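# Move carton from behind shelf bottles to the desk

## Task

Get the carton that sits behind the row of bottles on the shelving unit and set it down on the desk. At the end all bottles must stand upright on their shelf, the robot must not have tipped over or be left leaning, and the carton must rest on the desk by itself rather than being held there by the robot.

## Robot and tools

Robot: a Hello Robot Stretch 3 with one arm. It has a two-wheel base (0.33 m long, 0.34 m wide), a lift that moves the arm up and down a mast, and a telescoping arm that reaches out to the robot's right side. It has a wrist with yaw, pitch and roll, a gripper, and a pan/tilt head. The arm cannot reach forward; to move the gripper forward or back, drive the base. The base cannot drive sideways. On-the-spot turns pivot about the point midway between the drive wheels, 0.05 m behind the front edge. With the arm in and the wrist folded, a turn sweeps a 0.28 m radius. An unfolded, level gripper reaches beyond that circle.

Cameras: head_camera and nav_camera ride on the head and are aimed by head_pan_rad and head_tilt_rad. wrist_camera is on the gripper.

Frames: the base frame has its origin on the floor between the drive wheels, with x forward, y left and z up. hand_pose is reported in it, at the point where the closed fingertips meet. The odometry frame is the base frame where the scene began. Heading is positive to the left, from -3.142 to 3.142.

Tool execute_actions takes "actions", a list run in order; an empty list only returns the current state and images. Each action may hold "robot", "steps" (1 to 450 control steps at 30 per second, default 1) and "until" (ends the action early once all its conditions hold). {"steps": n} alone just waits. "robot" is one command, a list of up to 8 commands run one after another (items may be {"pause_s": s}, up to 15 s), or {"stop": true}, which brakes everything and clears the queue.
- "base" holds exactly one key. translate_m is a straight drive, in metres, relative to where the base is when that command starts; positive is forward, |value| at most 1. rotate_rad is a turn on the spot, in radians, relative to the current heading; positive is counter-clockwise (left), |value| at most 3.2.
- "joints" gives absolute targets by name; unnamed joints keep their old targets. Ranges: lift_m 0 to 1.1 (arm height); arm_m 0 to 0.52 (extension); wrist_yaw_rad -1.345 to 4.42 (0 along the arm, positive toward the front, 3.0 folded over the base); wrist_pitch_rad -1.57 to 0.451 (0 level, negative tips fingers down); wrist_roll_rad -2.911 to 2.911 (0 fingers side by side); gripper_m -0.089 to 0.179 (larger is wider; the actual fingertip gap is 0.007 less when almost shut and 0.025 less when fully open, and zero below 0.007); head_pan_rad -3.953 to 1.73 (0 ahead, positive left, -1.57 looks along the arm); head_tilt_rad -1.53 to 0.419 (negative looks down).
- "contact_limits": {"arm_m": effort percent 1 to 100} makes that arm motion halt when its motor effort reaches roughly that value. Lower is gentler; too low stops at once. It lasts until the next arm command.
Commands take effect immediately and keep running across later actions and while you think. A new command replaces an older queue's remainder. In a queue, the next item begins only when the previous one ends "done" (or "off_target" for base and gripper). To wait for everything, use "steps": 450 with "until": {"robot": {"status": "ended"}}. Other conditions compare fields, e.g. {"lift_m": [">", 0.3]} or a status word or ["!=", "moving"]; readings compare at three decimals, base amounts at four. {"any": {"status": "ended"}} fires when any one motion or the queue ends. An invalid action or out-of-range number rejects the whole call.

Tool zoom_image: "camera" (head_camera, nav_camera or wrist_camera) and "region" [x0, y0, x1, y1] in pixels from the top-left of that camera's latest image, up to 504 by 504. Returns a closer view.

Tool finished_scene: "scene" number (1 or 2). Ends the scene permanently and reports success. Let all motion finish first, since anything still moving is braked afterward.

Result lines: base_status shows progress as (moved of goal). joint_goals, joint_status (moving, done, off_target, contact_stop, time_out, stopped, not_commanded, torque_fault) and measured_speeds per joint. "refusals", "queue" (idle/running/done/dropped/stopped) and "queue_left". "refused:"/"dropped:" name a failed goal and why (actions counted from 0); "replaced:" explains how a superseded motion ended. "robot.on_its_own" reports goals the robot changed itself, slack or powered-off joints, loaded motors at rest, and base lean. motor_effort is percent of maximum, with the peak in brackets; readings carry offsets and noise. base_tilt gives forward/right lean in degrees. lidar_m gives 12 distances in 30-degree sectors, counter-clockwise from straight ahead, in a plane 0.17 m up; it misses clear objects and tabletops. wrist_depth_mm and head_depth_mm are 7x7 median depth grids (head image is sideways). base_odometry counts wheel turns, so slip looks like travel.

Speed: the base is fast (0.30 m/s, 1.9 rad/s) only when stowed: lift_m under 0.30, arm_m under 0.03, wrist_yaw_rad over 2.54. Otherwise 0.10 m/s and 0.63 rad/s.

Gripping: command gripper_m below the object's width to hold it; smaller squeezes harder, but overly hard squeezing makes the stall guard ease off and things may slip. To let go, open to at least 0.02 above the contact value. Neither the reading nor "done" proves a grasp; check the cameras.

Cautions: fold or unfold the wrist only with lift_m between 0.32 and 0.95, wrist_pitch_rad -0.4 and roll near 0; once folded, lift may go to 0.25. With yaw below -0.4 keep pitch at -0.5 or lower. Arm and lift halt on firm contact (contact_stop) and go slack; a slack lift may sag under load. Base, wrist and head have no such stop and keep pushing; long hard pushing shuts a wrist servo off for 10 s (torque_fault), during which its goals are refused. Pushing against something rigid with the gripper above about 0.45 m, pushing again after a contact_stop, driving while gripping or pushing something fixed, or snagging furniture (especially reversing) can tip the robot. If it leans, reverse the last move in small steps, pull the gripper free, and drop lift_m to about 0.2 if needed. Avoid knocking bottles, dropping the carton, slamming or hard pushes. Loose objects may occasionally get nudged by something external.

Each tool is called after "Call:" as name(argument=value, ...), one argument or row to a line, values as JSON.

## Session

I'll start by looking at the scene.

Call:
execute_actions(
  actions=[],
)

Scene clock: 0.00 s.
robot.base_odometry: x=+0.000 y=+0.000 heading=+0.000 (m, m, rad; robot's odometry frame)
robot.turned_by_wheels: +0.000 (rad since the last result)
robot.turned_by_imu: +0.000 (rad since the last result)
robot.base_tilt: forward=-0.9 right=+1.6 (deg)
robot.lidar_m: 1.52 2.16 1.63 1.72 2.09 2.01 2.08 2.45 2.25 2.52 1.47 1.37
robot.head_depth_mm: 1614 1633 1642 1658 1682 1615 1488 / 1717 1735 1754 1777 1796 1736 1620 / 1801 1860 1864 1897 1919 1949 1603 / 1873 1992 2023 2059 2056 2078 1959 / 1877 2152 2176 2206 2227 2246 1962 / 1872 2340 2379 2395 2403 2467 1990 / 1860 2450 2442 2464 2434 2468 1975
robot.base_status: not_commanded
robot.joint_positions: lift_m=+0.441 arm_m=-0.001 wrist_yaw_rad=+3.020 wrist_pitch_rad=-0.600 wrist_roll_rad=-0.019 gripper_m=+0.037 head_pan_rad=+0.016 head_tilt_rad=-0.019
robot.joint_goals: lift_m=+0.441 arm_m=-0.001 wrist_yaw_rad=+3.020 wrist_pitch_rad=-0.600 wrist_roll_rad=-0.019 gripper_m=+0.037 head_pan_rad=+0.016 head_tilt_rad=-0.019
robot.joint_status: lift_m=not_commanded arm_m=not_commanded wrist_yaw_rad=not_commanded wrist_pitch_rad=not_commanded wrist_roll_rad=not_commanded gripper_m=not_commanded head_pan_rad=not_commanded head_tilt_rad=not_commanded
robot.measured_speeds: translate_m=+0.000 rotate_rad=+0.000 lift_m=+0.000 arm_m=+0.000 wrist_yaw_rad=+0.000 wrist_pitch_rad=+0.000 wrist_roll_rad=+0.000 head_pan_rad=+0.000 head_tilt_rad=+0.000
robot: refusals=0 queue=idle queue_left=0
robot.motor_effort: left_wheel=+1 right_wheel=+0 lift_m=+36 arm_m=-1 wrist_yaw_rad=+1 wrist_pitch_rad=+6 wrist_roll_rad=+0 gripper_m=+0 head_pan_rad=-1 head_tilt_rad=+2 (%)
robot.hand_pose: x=+0.0028 y=+0.0529 z=+0.4147 quat_wxyz=(+0.248, +0.680, +0.170, +0.668) (m; robot's base frame)
robot.wrist_depth_mm: - - - - - - - / - - - - - - - / 882 925 913 891 919 942 932 / 763 767 770 767 794 758 784 / 660 661 649 671 658 667 658 / 575 581 - 593 585 599 589 / 520 - - - 520 536 530
pictures: head_camera (sideways: a quarter turn clockwise sets it upright), nav_camera (sideways: a quarter turn counterclockwise sets it upright), wrist_camera
Images, in order (width x height): head_camera 896x504, nav_camera 672x504, wrist_camera 644x364.

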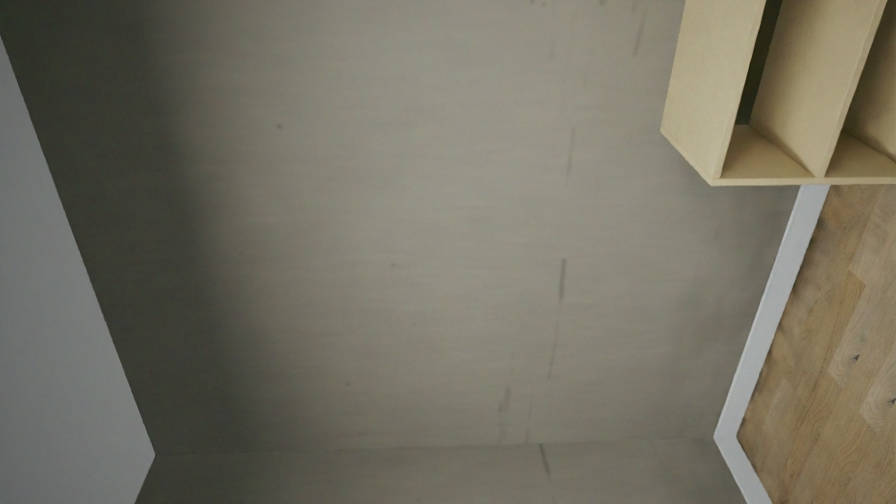

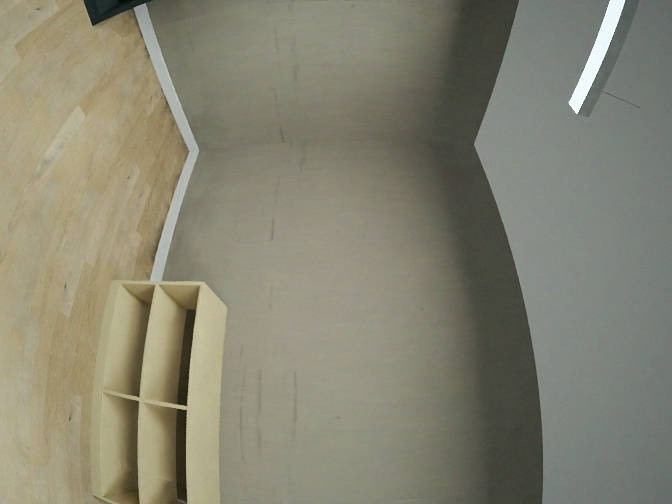

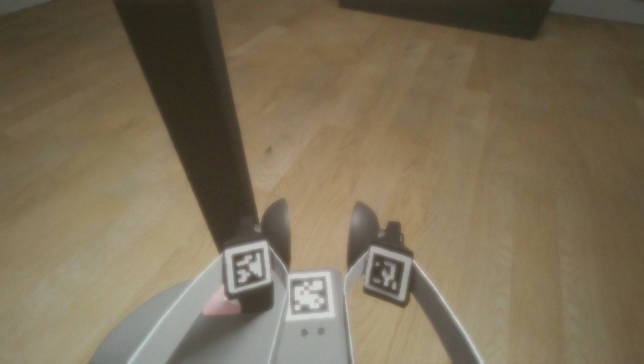

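Call:
execute_actions(
  actions=[
    {"robot": {"joints": {"head_pan_rad": -0.7, "head_tilt_rad": -0.45}}, "steps": 450, "until": {"robot": {"status": "ended"}}},
  ],
)

Scene clock: 12.47 s.
robot.base_odometry: x=+0.000 y=+0.000 heading=+0.000 (m, m, rad; robot's odometry frame)
robot.turned_by_wheels: +0.000 (rad since the last result)
robot.turned_by_imu: -0.001 (rad since the last result)
robot.base_tilt: forward=-0.9 right=+1.6 (deg)
robot.lidar_m: 1.52 2.15 1.62 1.72 2.09 2.01 2.08 2.46 2.27 2.51 1.47 1.37
robot.head_depth_mm: 1560 1705 1857 2089 1994 1549 1262 / 1529 1664 1826 1979 1929 1558 1268 / 1494 1648 1800 1802 1782 1570 1276 / 1475 1612 1749 1803 1763 1577 1274 / 1464 1584 1739 1757 1722 1573 1283 / 1434 1562 1697 1771 1744 1588 1290 / 1413 1524 1673 1699 1730 1593 1291
robot.base_status: not_commanded
robot.joint_positions: lift_m=+0.441 arm_m=-0.001 wrist_yaw_rad=+3.020 wrist_pitch_rad=-0.600 wrist_roll_rad=-0.019 gripper_m=+0.037 head_pan_rad=-0.693 head_tilt_rad=-0.444
robot.joint_goals: lift_m=+0.441 arm_m=-0.001 wrist_yaw_rad=+3.020 wrist_pitch_rad=-0.600 wrist_roll_rad=-0.019 gripper_m=+0.037 head_pan_rad=-0.700 head_tilt_rad=-0.450
robot.joint_status: lift_m=not_commanded arm_m=not_commanded wrist_yaw_rad=not_commanded wrist_pitch_rad=not_commanded wrist_roll_rad=not_commanded gripper_m=not_commanded head_pan_rad=done head_tilt_rad=done
robot.measured_speeds: translate_m=+0.000 rotate_rad=+0.000 lift_m=+0.000 arm_m=+0.000 wrist_yaw_rad=+0.000 wrist_pitch_rad=+0.000 wrist_roll_rad=+0.000 head_pan_rad=+0.000 head_tilt_rad=+0.000
robot: refusals=0 queue=done queue_left=0
robot.motor_effort: left_wheel=+1(1) right_wheel=+0(1) lift_m=+36(36) arm_m=+0(0) wrist_yaw_rad=-1(1) wrist_pitch_rad=+6(6) wrist_roll_rad=+0(0) gripper_m=+0(0) head_pan_rad=-5(55) head_tilt_rad=-2(24) (%)
robot.hand_pose: x=+0.0028 y=+0.0529 z=+0.4147 quat_wxyz=(+0.248, +0.680, +0.170, +0.668) (m; robot's base frame)
robot.wrist_depth_mm: - - - - - - - / - - - - - - - / 887 911 933 944 916 938 928 / 762 757 760 768 777 789 780 / 643 666 647 666 672 662 672 / 577 578 - 585 574 593 593 / 515 - - - 515 525 521
pictures: head_camera (sideways: a quarter turn clockwise sets it upright), nav_camera (sideways: a quarter turn counterclockwise sets it upright), wrist_camera
Images, in order (width x height): head_camera 896x504, nav_camera 672x504, wrist_camera 644x364.

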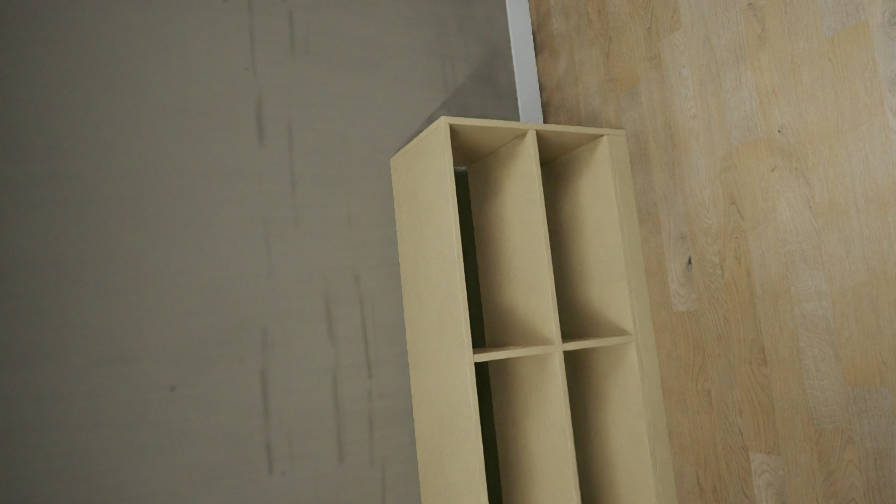

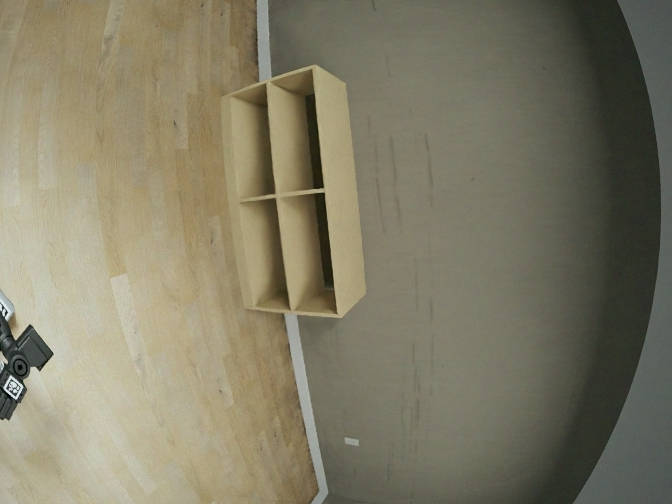

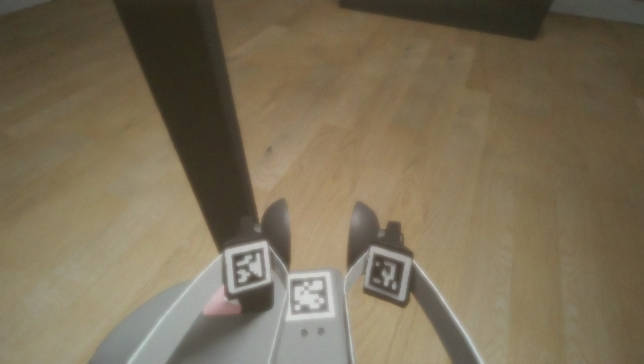

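Call:
execute_actions(
  actions=[
    {"robot": {"joints": {"head_pan_rad": 1.3, "head_tilt_rad": -0.45}}, "steps": 450, "until": {"robot": {"status": "ended"}}},
  ],
)

Scene clock: 20.73 s.
robot.base_odometry: x=+0.000 y=+0.000 heading=+0.000 (m, m, rad; robot's odometry frame)
robot.turned_by_wheels: +0.000 (rad since the last result)
robot.turned_by_imu: -0.001 (rad since the last result)
robot.base_tilt: forward=-0.9 right=+1.6 (deg)
robot.lidar_m: 1.52 2.16 1.63 1.72 2.08 2.01 2.08 2.46 2.26 2.52 1.47 1.37
robot.head_depth_mm: 1601 1768 1882 1722 1845 1550 1254 / 1634 1807 1959 2021 1894 1556 1264 / 1679 1888 2006 2051 1964 1570 1284 / 1751 1886 1955 2124 2014 1576 1283 / 1504 1687 1858 2360 2020 1581 1278 / 1884 2067 2283 2510 2070 1587 1286 / 1945 2122 2375 2591 2078 1586 1304
robot.base_status: not_commanded
robot.joint_positions: lift_m=+0.441 arm_m=-0.001 wrist_yaw_rad=+3.020 wrist_pitch_rad=-0.600 wrist_roll_rad=-0.019 gripper_m=+0.037 head_pan_rad=+1.293 head_tilt_rad=-0.444
robot.joint_goals: lift_m=+0.441 arm_m=-0.001 wrist_yaw_rad=+3.020 wrist_pitch_rad=-0.600 wrist_roll_rad=-0.019 gripper_m=+0.037 head_pan_rad=+1.300 head_tilt_rad=-0.450
robot.joint_status: lift_m=not_commanded arm_m=not_commanded wrist_yaw_rad=not_commanded wrist_pitch_rad=not_commanded wrist_roll_rad=not_commanded gripper_m=not_commanded head_pan_rad=done head_tilt_rad=done
robot.measured_speeds: translate_m=+0.000 rotate_rad=+0.000 lift_m=+0.000 arm_m=+0.000 wrist_yaw_rad=+0.000 wrist_pitch_rad=+0.000 wrist_roll_rad=+0.000 head_pan_rad=+0.000 head_tilt_rad=+0.000
robot: refusals=0 queue=done queue_left=0
robot.motor_effort: left_wheel=+2(1) right_wheel=+0(0) lift_m=+36(36) arm_m=+0(0) wrist_yaw_rad=+0(0) wrist_pitch_rad=+6(6) wrist_roll_rad=+0(0) gripper_m=+0(0) head_pan_rad=+4(63) head_tilt_rad=-2(3) (%)
robot.hand_pose: x=+0.0028 y=+0.0529 z=+0.4147 quat_wxyz=(+0.248, +0.680, +0.170, +0.668) (m; robot's base frame)
robot.wrist_depth_mm: - - - - - - - / - - - - - - - / 882 876 901 888 924 939 902 / 759 748 739 764 758 782 767 / 655 664 655 668 658 668 684 / 578 582 - 597 581 590 605 / 511 - - - 528 539 528
pictures: head_camera (sideways: a quarter turn clockwise sets it upright), nav_camera (sideways: a quarter turn counterclockwise sets it upright), wrist_camera
Images, in order (width x height): head_camera 896x504, nav_camera 672x504, wrist_camera 644x364.

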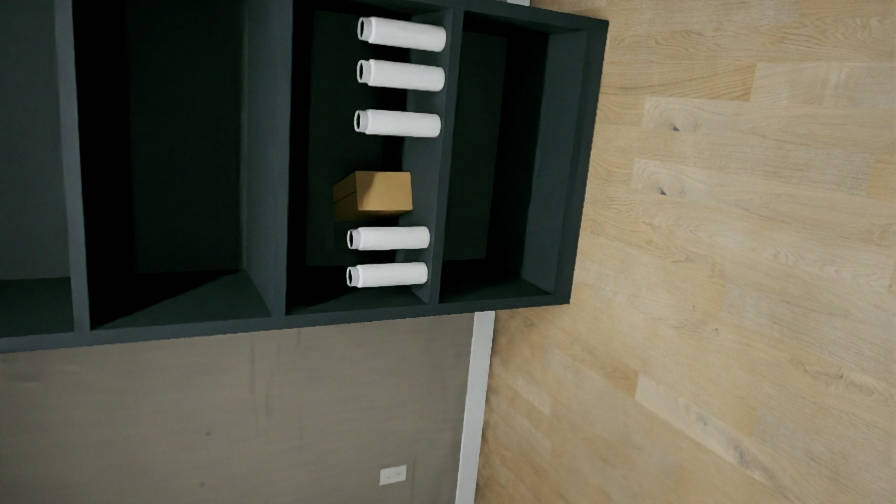

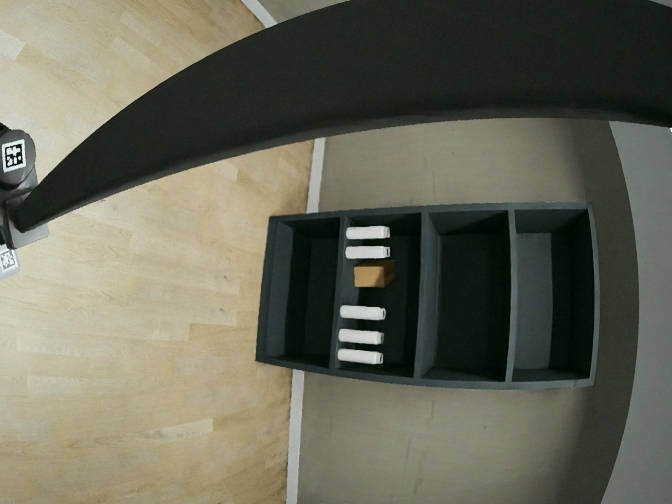

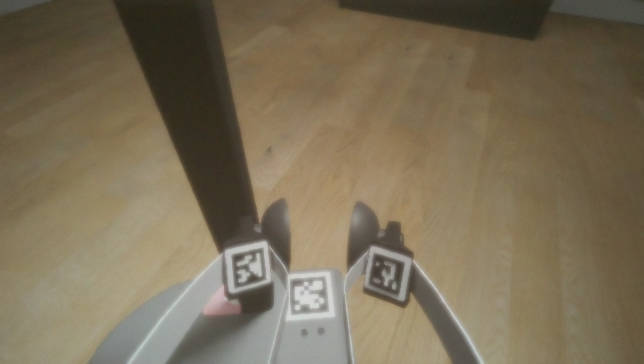

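Call:
zoom_image(
  camera="head_camera",
  region=[280, 0, 620, 320],
)

Call:
execute_actions(
  actions=[
    {"robot": {"joints": {"head_pan_rad": -2.2, "head_tilt_rad": -0.45}}, "steps": 450, "until": {"robot": {"status": "ended"}}},
  ],
)

Region (280, 0, 620, 320) of head_camera's 896x504 image, scaled by 1.482, with more detail than that image has; it fills the top 474 rows of this view, and the rest is white.

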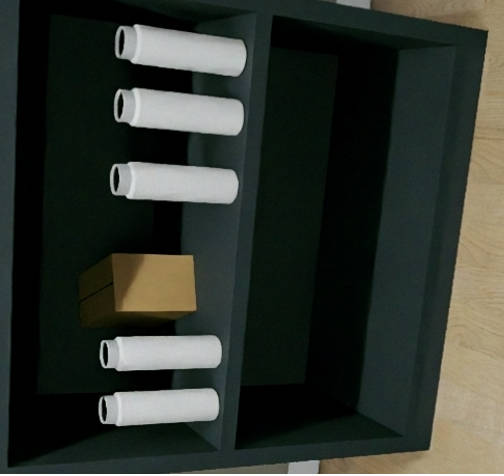

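Scene clock: 31.43 s.
robot.base_odometry: x=+0.000 y=+0.000 heading=+0.000 (m, m, rad; robot's odometry frame)
robot.turned_by_wheels: +0.000 (rad since the last result)
robot.turned_by_imu: -0.001 (rad since the last result)
robot.base_tilt: forward=-0.8 right=+1.5 (deg)
robot.lidar_m: 1.52 2.16 1.63 1.72 2.08 2.01 2.09 2.46 2.26 2.52 1.47 1.37
robot.head_depth_mm: 2298 2519 2660 2644 1997 1551 1259 / 2268 2506 2672 2849 1999 1555 1267 / 2268 2473 2629 2869 2039 1562 1275 / 2283 2491 2572 2859 2032 1569 1284 / 2238 2459 2514 2839 2041 1575 1288 / 2231 2397 2518 2791 2059 1581 1296 / 2176 2342 2573 2786 2078 1597 1296
robot.base_status: not_commanded
robot.joint_positions: lift_m=+0.441 arm_m=-0.001 wrist_yaw_rad=+3.020 wrist_pitch_rad=-0.600 wrist_roll_rad=-0.019 gripper_m=+0.037 head_pan_rad=-2.193 head_tilt_rad=-0.445
robot.joint_goals: lift_m=+0.441 arm_m=-0.001 wrist_yaw_rad=+3.020 wrist_pitch_rad=-0.600 wrist_roll_rad=-0.019 gripper_m=+0.037 head_pan_rad=-2.200 head_tilt_rad=-0.450
robot.joint_status: lift_m=not_commanded arm_m=not_commanded wrist_yaw_rad=not_commanded wrist_pitch_rad=not_commanded wrist_roll_rad=not_commanded gripper_m=not_commanded head_pan_rad=done head_tilt_rad=done
robot.measured_speeds: translate_m=+0.000 rotate_rad=+0.000 lift_m=+0.000 arm_m=+0.000 wrist_yaw_rad=+0.000 wrist_pitch_rad=+0.000 wrist_roll_rad=+0.000 head_pan_rad=+0.000 head_tilt_rad=+0.000
robot: refusals=0 queue=done queue_left=0
robot.motor_effort: left_wheel=+1(1) right_wheel=+0(0) lift_m=+36(36) arm_m=-1(1) wrist_yaw_rad=-1(1) wrist_pitch_rad=+6(6) wrist_roll_rad=+0(0) gripper_m=+0(0) head_pan_rad=-5(62) head_tilt_rad=-2(3) (%)
robot.hand_pose: x=+0.0028 y=+0.0529 z=+0.4147 quat_wxyz=(+0.248, +0.680, +0.170, +0.668) (m; robot's base frame)
robot.wrist_depth_mm: - - - - - - - / - - - - - - - / 901 901 929 896 897 892 908 / 768 748 737 763 775 795 803 / 645 647 632 667 674 675 682 / 566 581 - 592 595 594 594 / 517 - - - 518 524 533
pictures: head_camera (sideways: a quarter turn clockwise sets it upright), nav_camera (sideways: a quarter turn counterclockwise sets it upright), wrist_camera
Images, in order (width x height): head_camera 896x504, nav_camera 672x504, wrist_camera 644x364.

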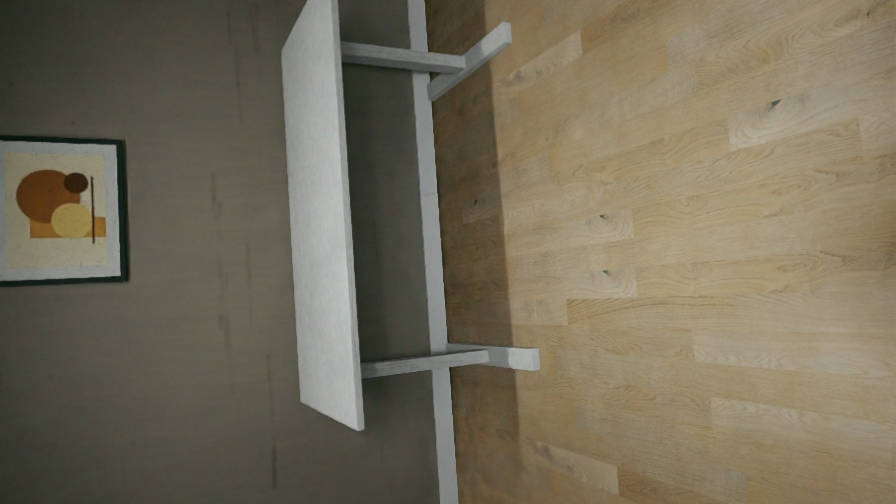

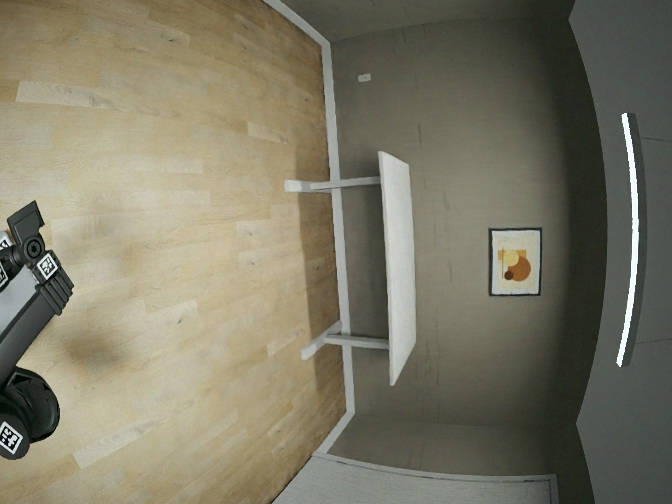

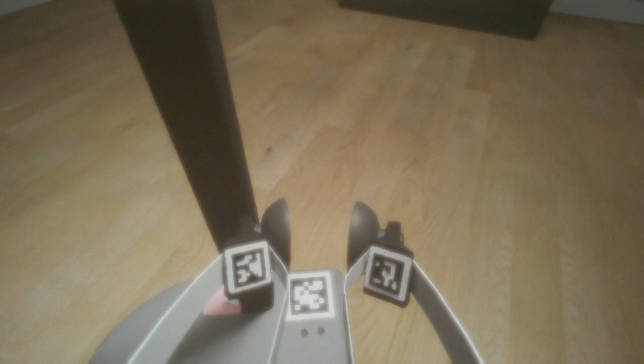

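Call:
execute_actions(
  actions=[
    {"robot": [{"joints": {"lift_m": 0.28, "wrist_pitch_rad": -0.4, "head_pan_rad": -1.57, "head_tilt_rad": -0.6}}, {"base": {"rotate_rad": 1.41}}, {"base": {"translate_m": 1.0}}, {"base": {"rotate_rad": 1.19}}], "steps": 450, "until": {"robot": {"status": "ended"}}},
  ],
)

Scene clock: 162.63 s.
robot.base_odometry: x=+0.160 y=+0.987 heading=+2.600 (m, m, rad; robot's odometry frame)
robot.turned_by_wheels: +2.600 (rad since the last result)
robot.turned_by_imu: +2.603 (rad since the last result)
robot.base_tilt: forward=-0.9 right=+1.6 (deg)
robot.lidar_m: 1.66 1.71 2.28 3.25 3.13 1.92 1.73 1.69 0.89 1.13 0.72 1.56
robot.head_depth_mm: 923 1011 770 1260 974 1296 1160 / 915 1005 777 1252 971 1310 1174 / 914 1001 782 1246 1042 1310 1177 / 909 1002 792 1050 1009 1316 1181 / 909 1002 755 1228 956 1327 1184 / 908 1004 760 1036 954 1168 1190 / 817 797 722 795 1500 1419 1198
robot.base_status: done (rotate_rad +1.1899 of +1.1900)
robot.joint_positions: lift_m=+0.280 arm_m=-0.001 wrist_yaw_rad=+3.020 wrist_pitch_rad=-0.420 wrist_roll_rad=-0.019 gripper_m=+0.037 head_pan_rad=-1.577 head_tilt_rad=-0.593
robot.joint_goals: lift_m=+0.280 arm_m=-0.001 wrist_yaw_rad=+3.020 wrist_pitch_rad=-0.400 wrist_roll_rad=-0.019 gripper_m=+0.037 head_pan_rad=-1.570 head_tilt_rad=-0.600
robot.joint_status: lift_m=done arm_m=not_commanded wrist_yaw_rad=not_commanded wrist_pitch_rad=done wrist_roll_rad=not_commanded gripper_m=not_commanded head_pan_rad=done head_tilt_rad=done
robot.measured_speeds: translate_m=+0.000 rotate_rad=+0.000 lift_m=+0.000 arm_m=+0.000 wrist_yaw_rad=+0.000 wrist_pitch_rad=+0.000 wrist_roll_rad=+0.000 head_pan_rad=+0.000 head_tilt_rad=+0.000
robot: refusals=0 queue=done queue_left=0
robot.motor_effort: left_wheel=+0(6) right_wheel=+3(10) lift_m=+27(36) arm_m=+0(1) wrist_yaw_rad=+0(2) wrist_pitch_rad=+9(10) wrist_roll_rad=+0(0) gripper_m=+0(0) head_pan_rad=+5(50) head_tilt_rad=-3(17) (%)
robot.hand_pose: x=+0.0060 y=+0.0790 z=+0.2926 quat_wxyz=(+0.188, +0.693, +0.107, +0.688) (m; robot's base frame)
robot.wrist_depth_mm: - - - - - - - / - - - - - - - / 875 895 891 928 931 954 951 / 682 684 685 705 714 721 734 / 561 557 - 574 579 586 597 / 473 504 - - 487 491 494 / - - - - 419 426 427
pictures: head_camera (sideways: a quarter turn clockwise sets it upright), nav_camera (sideways: a quarter turn counterclockwise sets it upright), wrist_camera
Images, in order (width x height): head_camera 896x504, nav_camera 672x504, wrist_camera 644x364.

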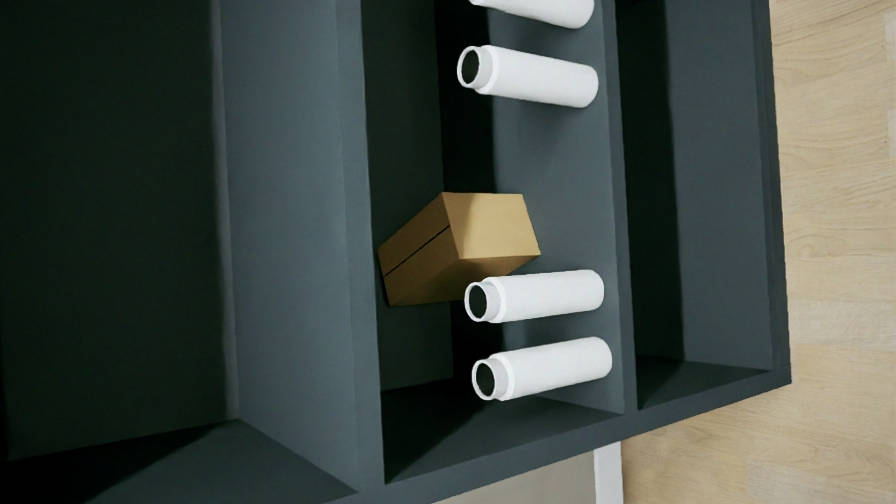

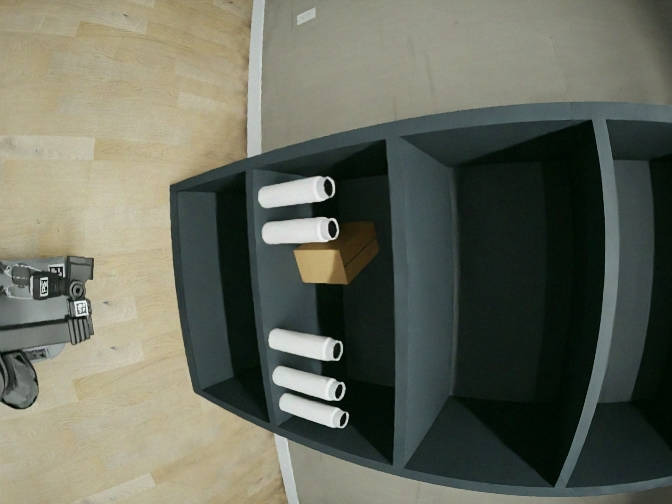

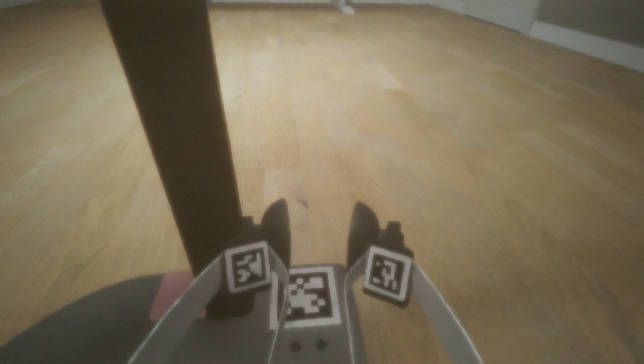

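Call:
zoom_image(
  camera="head_camera",
  region=[340, 0, 800, 440],
)

Region (340, 0, 800, 440) of head_camera's 896x504 image, scaled by 1.096, with more detail than that image has; it fills the top 482 rows of this view, and the rest is white.

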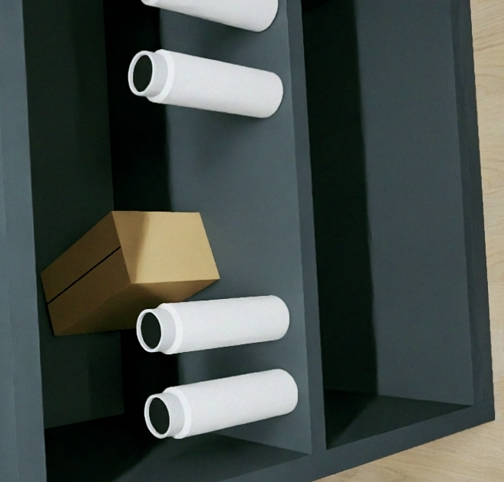

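Call:
execute_actions(
  actions=[
    {"robot": [{"base": {"translate_m": -0.33}, "joints": {"lift_m": 0.45, "wrist_pitch_rad": -0.4}}, {"base": {"rotate_rad": 0.35}, "joints": {"wrist_yaw_rad": 0.0, "head_tilt_rad": -0.65}}, {"joints": {"wrist_pitch_rad": 0.0, "gripper_m": 0.179}}], "steps": 450, "until": {"robot": {"status": "ended"}}},
  ],
)

Scene clock: 291.73 s.
robot.base_odometry: x=+0.443 y=+0.817 heading=+2.950 (m, m, rad; robot's odometry frame)
robot.turned_by_wheels: +0.350 (rad since the last result)
robot.turned_by_imu: +0.351 (rad since the last result)
robot.base_tilt: forward=-0.8 right=+1.6 (deg)
robot.lidar_m: 2.00 2.38 3.33 3.34 1.63 1.41 1.79 1.30 0.73 1.09 0.91 2.00
robot.head_depth_mm: 888 945 719 1201 924 1258 1140 / 918 981 771 1164 990 1268 1150 / 947 1012 785 1174 1059 1288 1173 / 976 1038 794 1103 1427 1322 1153 / 1004 1065 1294 1032 1482 1353 1156 / 967 981 1029 1056 1273 1371 1170 / 812 857 901 1052 1677 1375 1170
robot.base_status: done (rotate_rad +0.3499 of +0.3500)
robot.joint_positions: lift_m=+0.450 arm_m=-0.001 wrist_yaw_rad=+0.002 wrist_pitch_rad=-0.024 wrist_roll_rad=-0.019 gripper_m=+0.179 head_pan_rad=-1.577 head_tilt_rad=-0.642
robot.joint_goals: lift_m=+0.450 arm_m=-0.001 wrist_yaw_rad=+0.000 wrist_pitch_rad=+0.000 wrist_roll_rad=-0.019 gripper_m=+0.179 head_pan_rad=-1.570 head_tilt_rad=-0.650
robot.joint_status: lift_m=done arm_m=not_commanded wrist_yaw_rad=done wrist_pitch_rad=done wrist_roll_rad=not_commanded gripper_m=done head_pan_rad=done head_tilt_rad=done
robot.measured_speeds: translate_m=+0.000 rotate_rad=+0.000 lift_m=+0.000 arm_m=+0.000 wrist_yaw_rad=+0.000 wrist_pitch_rad=+0.000 wrist_roll_rad=+0.000 head_pan_rad=+0.000 head_tilt_rad=+0.000
robot: refusals=0 queue=done queue_left=0
robot.motor_effort: left_wheel=-1(7) right_wheel=+3(6) lift_m=+44(45) arm_m=-1(1) wrist_yaw_rad=-1(1) wrist_pitch_rad=+11(11) wrist_roll_rad=+0(0) gripper_m=+0(95) head_pan_rad=+4(5) head_tilt_rad=-3(9) (%)
robot.hand_pose: x=-0.0209 y=-0.3992 z=+0.5582 quat_wxyz=(+0.714, +0.010, -0.700, -0.008) (m; robot's base frame)
robot.wrist_depth_mm: - 552 749 885 411 750 363 / - 570 563 858 787 403 375 / - 592 593 663 451 402 388 / - 683 774 536 444 410 381 / - 708 962 - 906 838 533 / - 749 911 985 920 885 516 / 842 740 739 788 774 781 580
pictures: head_camera (sideways: a quarter turn clockwise sets it upright), nav_camera (sideways: a quarter turn counterclockwise sets it upright), wrist_camera
Images, in order (width x height): head_camera 896x504, nav_camera 672x504, wrist_camera 644x364.

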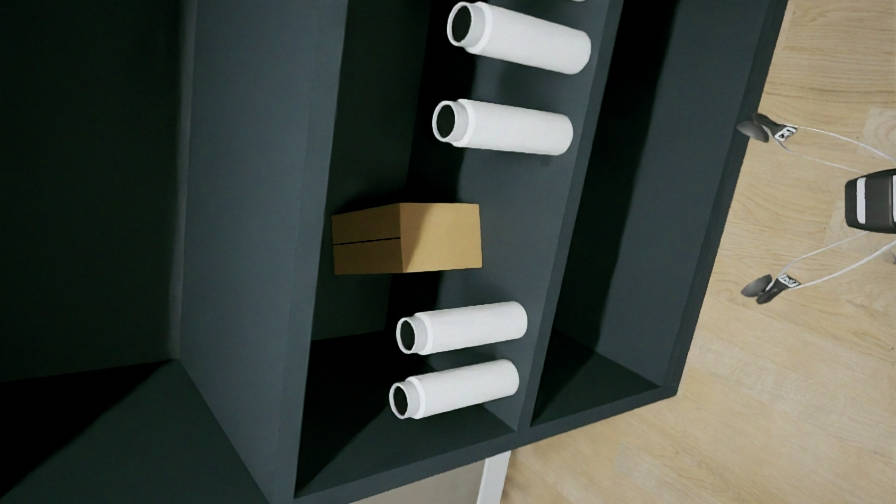

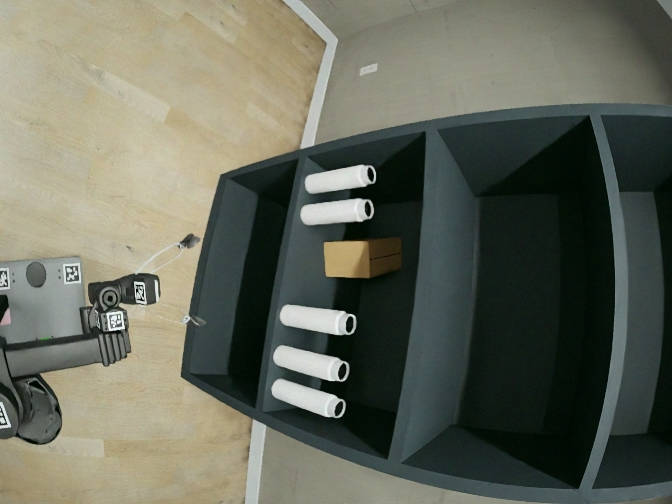

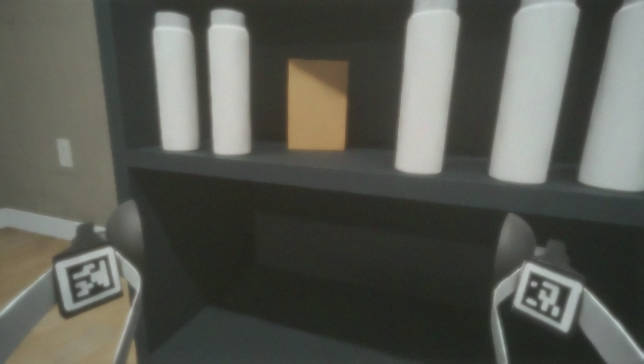

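Call:
execute_actions(
  actions=[
    {"robot": [{"base": {"rotate_rad": -0.9}, "joints": {"lift_m": 0.485, "head_tilt_rad": -0.72}}, {"base": {"translate_m": 0.16}}, {"base": {"rotate_rad": 0.9}}, {"base": {"translate_m": -0.099}}], "steps": 450, "until": {"robot": {"status": "ended"}}},
  ],
)

Scene clock: 420.93 s.
robot.base_odometry: x=+0.466 y=+0.940 heading=+2.950 (m, m, rad; robot's odometry frame)
robot.turned_by_wheels: +0.000 (rad since the last result)
robot.turned_by_imu: -0.003 (rad since the last result)
robot.base_tilt: forward=-0.9 right=+1.6 (deg)
robot.lidar_m: 1.96 2.33 3.45 3.32 1.73 1.47 1.83 0.64 0.64 1.02 0.79 1.96
robot.head_depth_mm: 800 805 591 1102 841 1217 1120 / 828 815 622 1113 876 1221 1130 / 851 823 656 1081 960 1228 1148 / 878 831 666 1021 995 1261 1130 / 903 847 1206 1026 1362 1296 1134 / 893 855 978 957 1181 1309 1142 / 763 774 819 940 1541 1326 1145
robot.base_status: done (translate_m -0.0990 of -0.0990)
robot.joint_positions: lift_m=+0.485 arm_m=-0.001 wrist_yaw_rad=+0.001 wrist_pitch_rad=-0.022 wrist_roll_rad=-0.019 gripper_m=+0.179 head_pan_rad=-1.577 head_tilt_rad=-0.711
robot.joint_goals: lift_m=+0.485 arm_m=-0.001 wrist_yaw_rad=+0.000 wrist_pitch_rad=+0.000 wrist_roll_rad=-0.019 gripper_m=+0.179 head_pan_rad=-1.570 head_tilt_rad=-0.720
robot.joint_status: lift_m=done arm_m=not_commanded wrist_yaw_rad=done wrist_pitch_rad=done wrist_roll_rad=not_commanded gripper_m=done head_pan_rad=done head_tilt_rad=done
robot.measured_speeds: translate_m=+0.000 rotate_rad=+0.000 lift_m=+0.000 arm_m=+0.000 wrist_yaw_rad=+0.000 wrist_pitch_rad=+0.000 wrist_roll_rad=+0.000 head_pan_rad=+0.000 head_tilt_rad=+0.000
robot: refusals=0 queue=done queue_left=0
robot.motor_effort: left_wheel=+0(3) right_wheel=+3(8) lift_m=+45(47) arm_m=-1(2) wrist_yaw_rad=+0(0) wrist_pitch_rad=+10(11) wrist_roll_rad=+0(0) gripper_m=+0(0) head_pan_rad=+4(5) head_tilt_rad=-3(11) (%)
robot.hand_pose: x=-0.0212 y=-0.3992 z=+0.5936 quat_wxyz=(+0.714, +0.009, -0.700, -0.008) (m; robot's base frame)
robot.wrist_depth_mm: 465 481 815 754 700 612 270 / 472 446 812 524 714 635 270 / - 481 455 535 736 647 271 / - 469 443 540 435 518 276 / - 615 738 374 334 335 290 / - 660 895 914 814 767 278 / 863 633 824 816 819 767 643
pictures: head_camera (sideways: a quarter turn clockwise sets it upright), nav_camera (sideways: a quarter turn counterclockwise sets it upright), wrist_camera
Images, in order (width x height): head_camera 896x504, nav_camera 672x504, wrist_camera 644x364.

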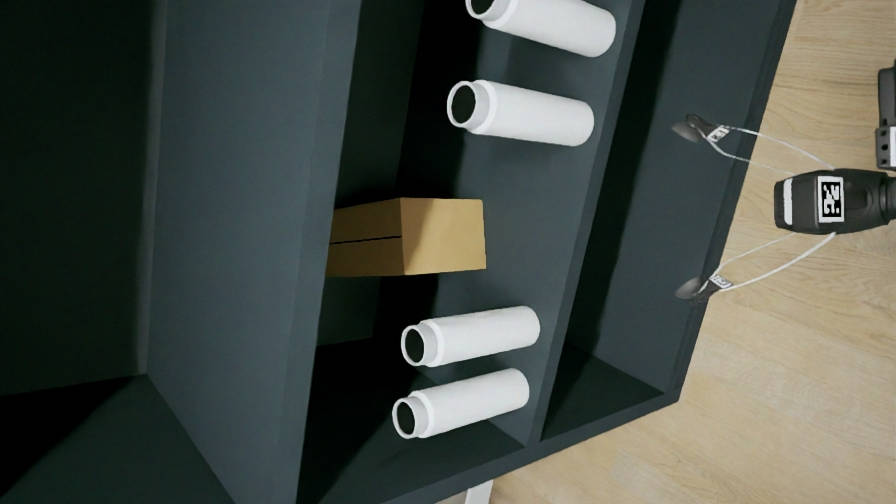

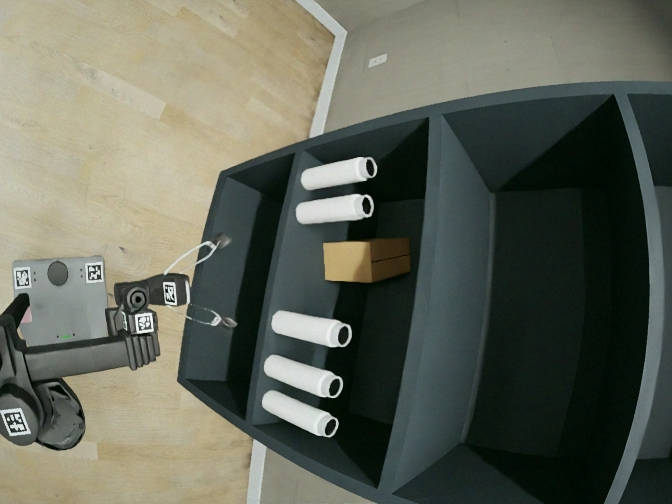

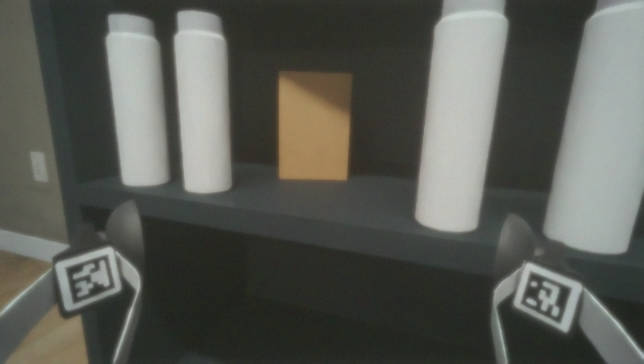

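Call:
zoom_image(
  camera="head_camera",
  region=[380, 60, 820, 380],
)

Region (380, 60, 820, 380) of head_camera's 896x504 image, scaled by 1.145, with more detail than that image has; it fills the top 367 rows of this view, and the rest is white.

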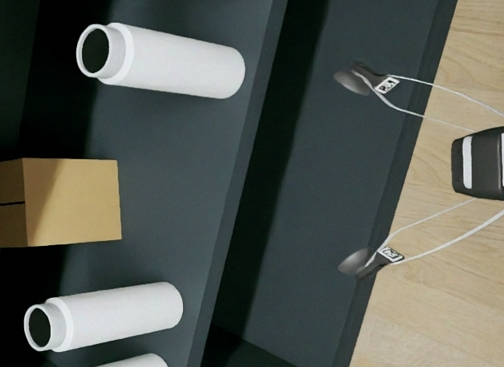

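Call:
execute_actions(
  actions=[
    {"robot": {"base": {"translate_m": 0.007}, "joints": {"arm_m": 0.2}}, "steps": 450, "until": {"robot": {"status": "ended"}}},
  ],
)

Scene clock: 496.00 s.
robot.base_odometry: x=+0.459 y=+0.941 heading=+2.950 (m, m, rad; robot's odometry frame)
robot.turned_by_wheels: +0.000 (rad since the last result)
robot.turned_by_imu: -0.001 (rad since the last result)
robot.base_tilt: forward=-0.8 right=+1.6 (deg)
robot.lidar_m: 1.95 2.32 3.44 3.32 1.73 1.48 1.84 0.64 0.66 1.01 0.79 1.95
robot.head_depth_mm: 800 804 614 1102 849 1211 1116 / 826 812 622 1110 883 1246 - / 851 824 657 1055 962 - 1123 / 885 835 665 1022 990 1259 1129 / 908 843 1206 917 1368 1296 1128 / 889 853 965 946 1194 1299 1138 / 751 767 811 942 1540 1327 1149
robot.base_status: done (translate_m +0.0070 of +0.0070)
robot.joint_positions: lift_m=+0.485 arm_m=+0.200 wrist_yaw_rad=+0.001 wrist_pitch_rad=-0.022 wrist_roll_rad=-0.019 gripper_m=+0.179 head_pan_rad=-1.577 head_tilt_rad=-0.711
robot.joint_goals: lift_m=+0.485 arm_m=+0.200 wrist_yaw_rad=+0.000 wrist_pitch_rad=+0.000 wrist_roll_rad=-0.019 gripper_m=+0.179 head_pan_rad=-1.570 head_tilt_rad=-0.720
robot.joint_status: lift_m=done arm_m=done wrist_yaw_rad=done wrist_pitch_rad=done wrist_roll_rad=not_commanded gripper_m=done head_pan_rad=done head_tilt_rad=done
robot.measured_speeds: translate_m=+0.000 rotate_rad=+0.000 lift_m=+0.000 arm_m=+0.000 wrist_yaw_rad=+0.000 wrist_pitch_rad=+0.000 wrist_roll_rad=+0.000 head_pan_rad=+0.000 head_tilt_rad=+0.000
robot: refusals=0 queue=done queue_left=0
robot.motor_effort: left_wheel=+0(1) right_wheel=+3(6) lift_m=+45(45) arm_m=+4(4) wrist_yaw_rad=-1(0) wrist_pitch_rad=+10(10) wrist_roll_rad=+0(0) gripper_m=+0(1) head_pan_rad=+5(4) head_tilt_rad=-3(4) (%)
robot.hand_pose: x=-0.0212 y=-0.6004 z=+0.5937 quat_wxyz=(+0.714, +0.009, -0.700, -0.008) (m; robot's base frame)
robot.wrist_depth_mm: 206 222 607 572 521 482 135 / 217 226 624 320 544 501 132 / 261 231 650 331 551 514 131 / 269 237 510 347 555 510 132 / 273 261 307 317 323 357 133 / - 216 220 223 229 229 130 / 411 213 184 173 176 170 140
pictures: head_camera (sideways: a quarter turn clockwise sets it upright), nav_camera (sideways: a quarter turn counterclockwise sets it upright), wrist_camera
Images, in order (width x height): head_camera 896x504, nav_camera 672x504, wrist_camera 644x364.

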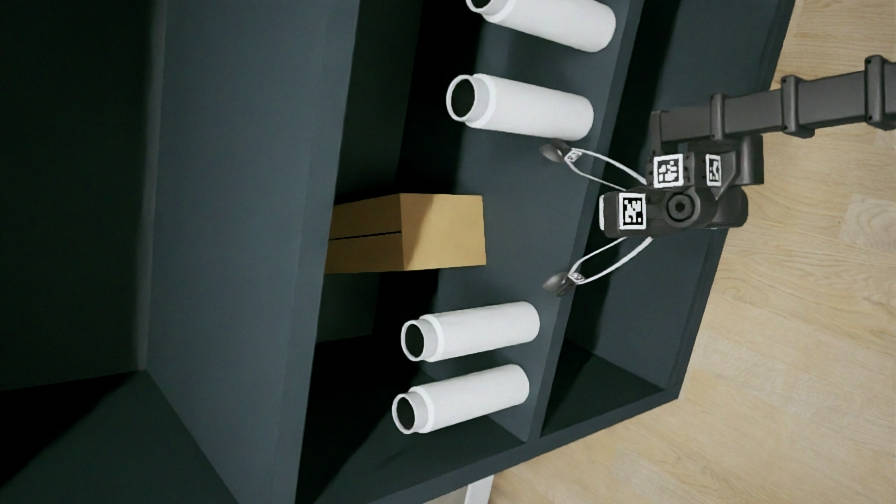

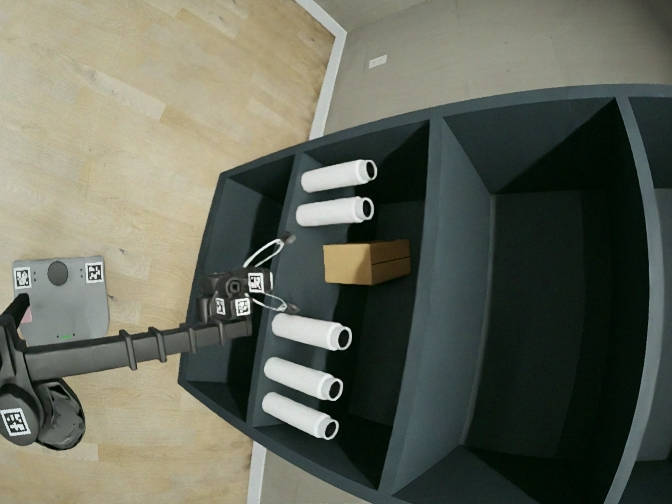

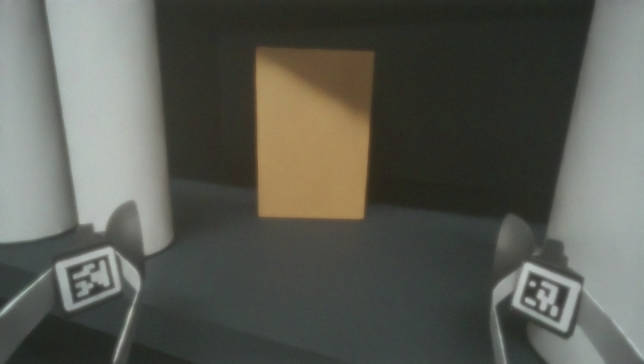

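Call:
zoom_image(
  camera="head_camera",
  region=[380, 60, 720, 380],
)

Region (380, 60, 720, 380) of head_camera's 896x504 image, scaled by 1.482, with more detail than that image has; it fills the top 474 rows of this view, and the rest is white.

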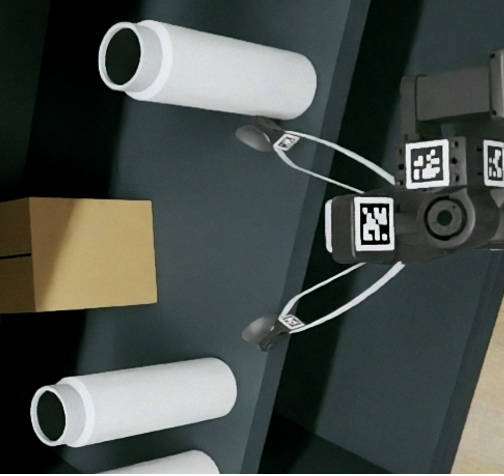

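Call:
execute_actions(
  actions=[
    {"robot": [{"base": {"translate_m": 0.007}}, {"joints": {"arm_m": 0.38}, "contact_limits": {"arm_m": 25}}], "steps": 450, "until": {"robot": {"status": "ended"}}},
  ],
)

Scene clock: 581.90 s.
robot.base_odometry: x=+0.453 y=+0.943 heading=+2.950 (m, m, rad; robot's odometry frame)
robot.turned_by_wheels: +0.000 (rad since the last result)
robot.turned_by_imu: -0.002 (rad since the last result)
robot.base_tilt: forward=-0.9 right=+1.6 (deg)
robot.lidar_m: 1.94 2.32 3.44 3.33 1.74 1.48 1.84 0.65 0.67 0.99 0.78 1.94
robot.head_depth_mm: 805 804 615 1108 850 1216 1115 / 828 813 622 1110 861 1241 1133 / 853 821 659 1051 - 1243 1127 / 885 834 667 1021 1184 1259 1135 / 909 840 1193 911 1362 1291 1131 / 880 855 953 951 1171 1298 1137 / 742 765 811 941 1541 1335 1138
robot.base_status: done (translate_m +0.0070 of +0.0070)
robot.joint_positions: lift_m=+0.485 arm_m=+0.380 wrist_yaw_rad=+0.001 wrist_pitch_rad=-0.022 wrist_roll_rad=-0.019 gripper_m=+0.179 head_pan_rad=-1.577 head_tilt_rad=-0.711
robot.joint_goals: lift_m=+0.485 arm_m=+0.380 wrist_yaw_rad=+0.000 wrist_pitch_rad=+0.000 wrist_roll_rad=-0.019 gripper_m=+0.179 head_pan_rad=-1.570 head_tilt_rad=-0.720
robot.joint_status: lift_m=done arm_m=done wrist_yaw_rad=done wrist_pitch_rad=done wrist_roll_rad=not_commanded gripper_m=done head_pan_rad=done head_tilt_rad=done
robot.measured_speeds: translate_m=+0.000 rotate_rad=+0.000 lift_m=+0.000 arm_m=+0.000 wrist_yaw_rad=+0.000 wrist_pitch_rad=+0.000 wrist_roll_rad=+0.000 head_pan_rad=+0.000 head_tilt_rad=+0.000
robot: refusals=0 queue=done queue_left=0
robot.motor_effort: left_wheel=+0(2) right_wheel=+2(7) lift_m=+45(45) arm_m=+3(3) wrist_yaw_rad=+0(0) wrist_pitch_rad=+10(10) wrist_roll_rad=+0(0) gripper_m=+0(0) head_pan_rad=+5(4) head_tilt_rad=-4(4) (%)
robot.contact_limits: arm_m 25 (drawing in: default 34, maximum 55; extending or still: default 45, maximum 74)
robot.hand_pose: x=-0.0212 y=-0.7804 z=+0.5937 quat_wxyz=(+0.714, +0.008, -0.700, -0.008) (m; robot's base frame)
robot.wrist_depth_mm: 315 403 144 144 145 345 319 / 318 404 148 150 152 351 327 / 324 418 155 155 157 365 336 / 329 410 161 161 164 374 347 / 304 311 167 168 172 357 339 / - 215 175 175 179 228 237 / 166 168 171 173 176 175 178
pictures: head_camera (sideways: a quarter turn clockwise sets it upright), nav_camera (sideways: a quarter turn counterclockwise sets it upright), wrist_camera
Images, in order (width x height): head_camera 896x504, nav_camera 672x504, wrist_camera 644x364.

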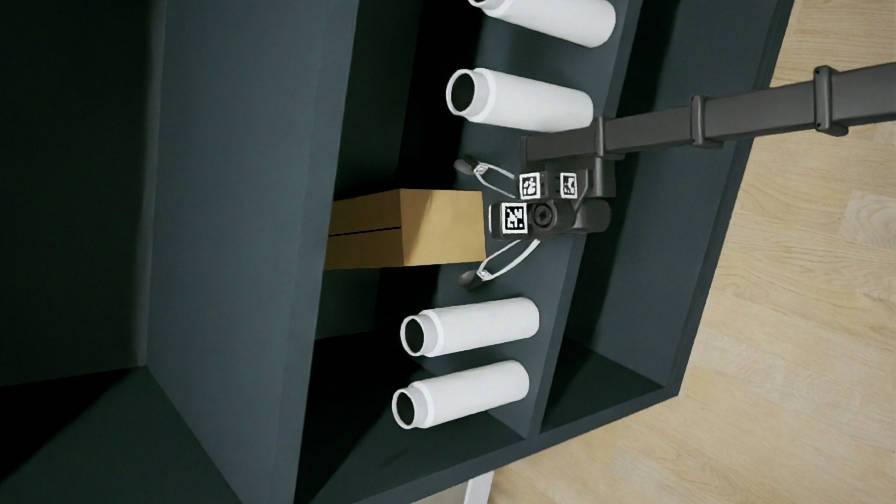

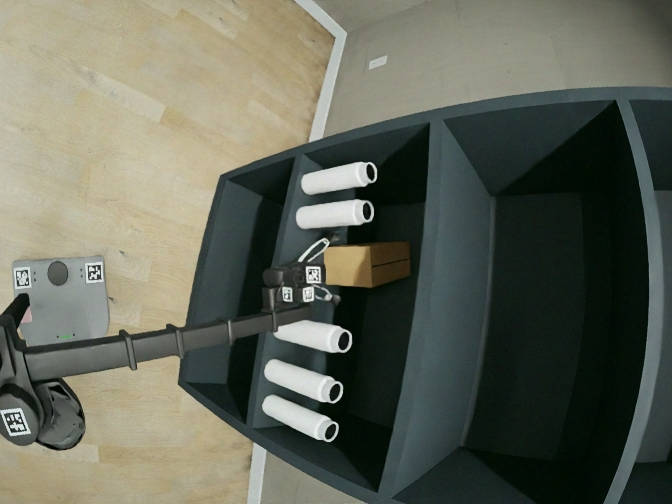

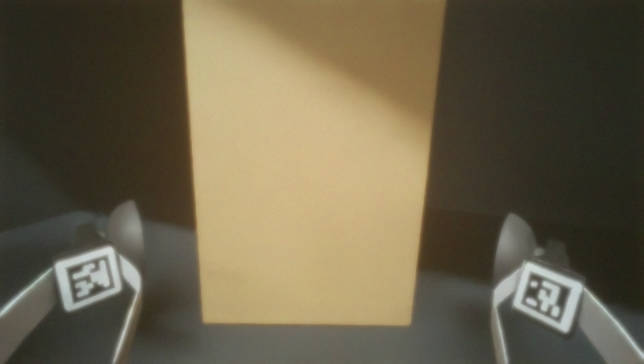

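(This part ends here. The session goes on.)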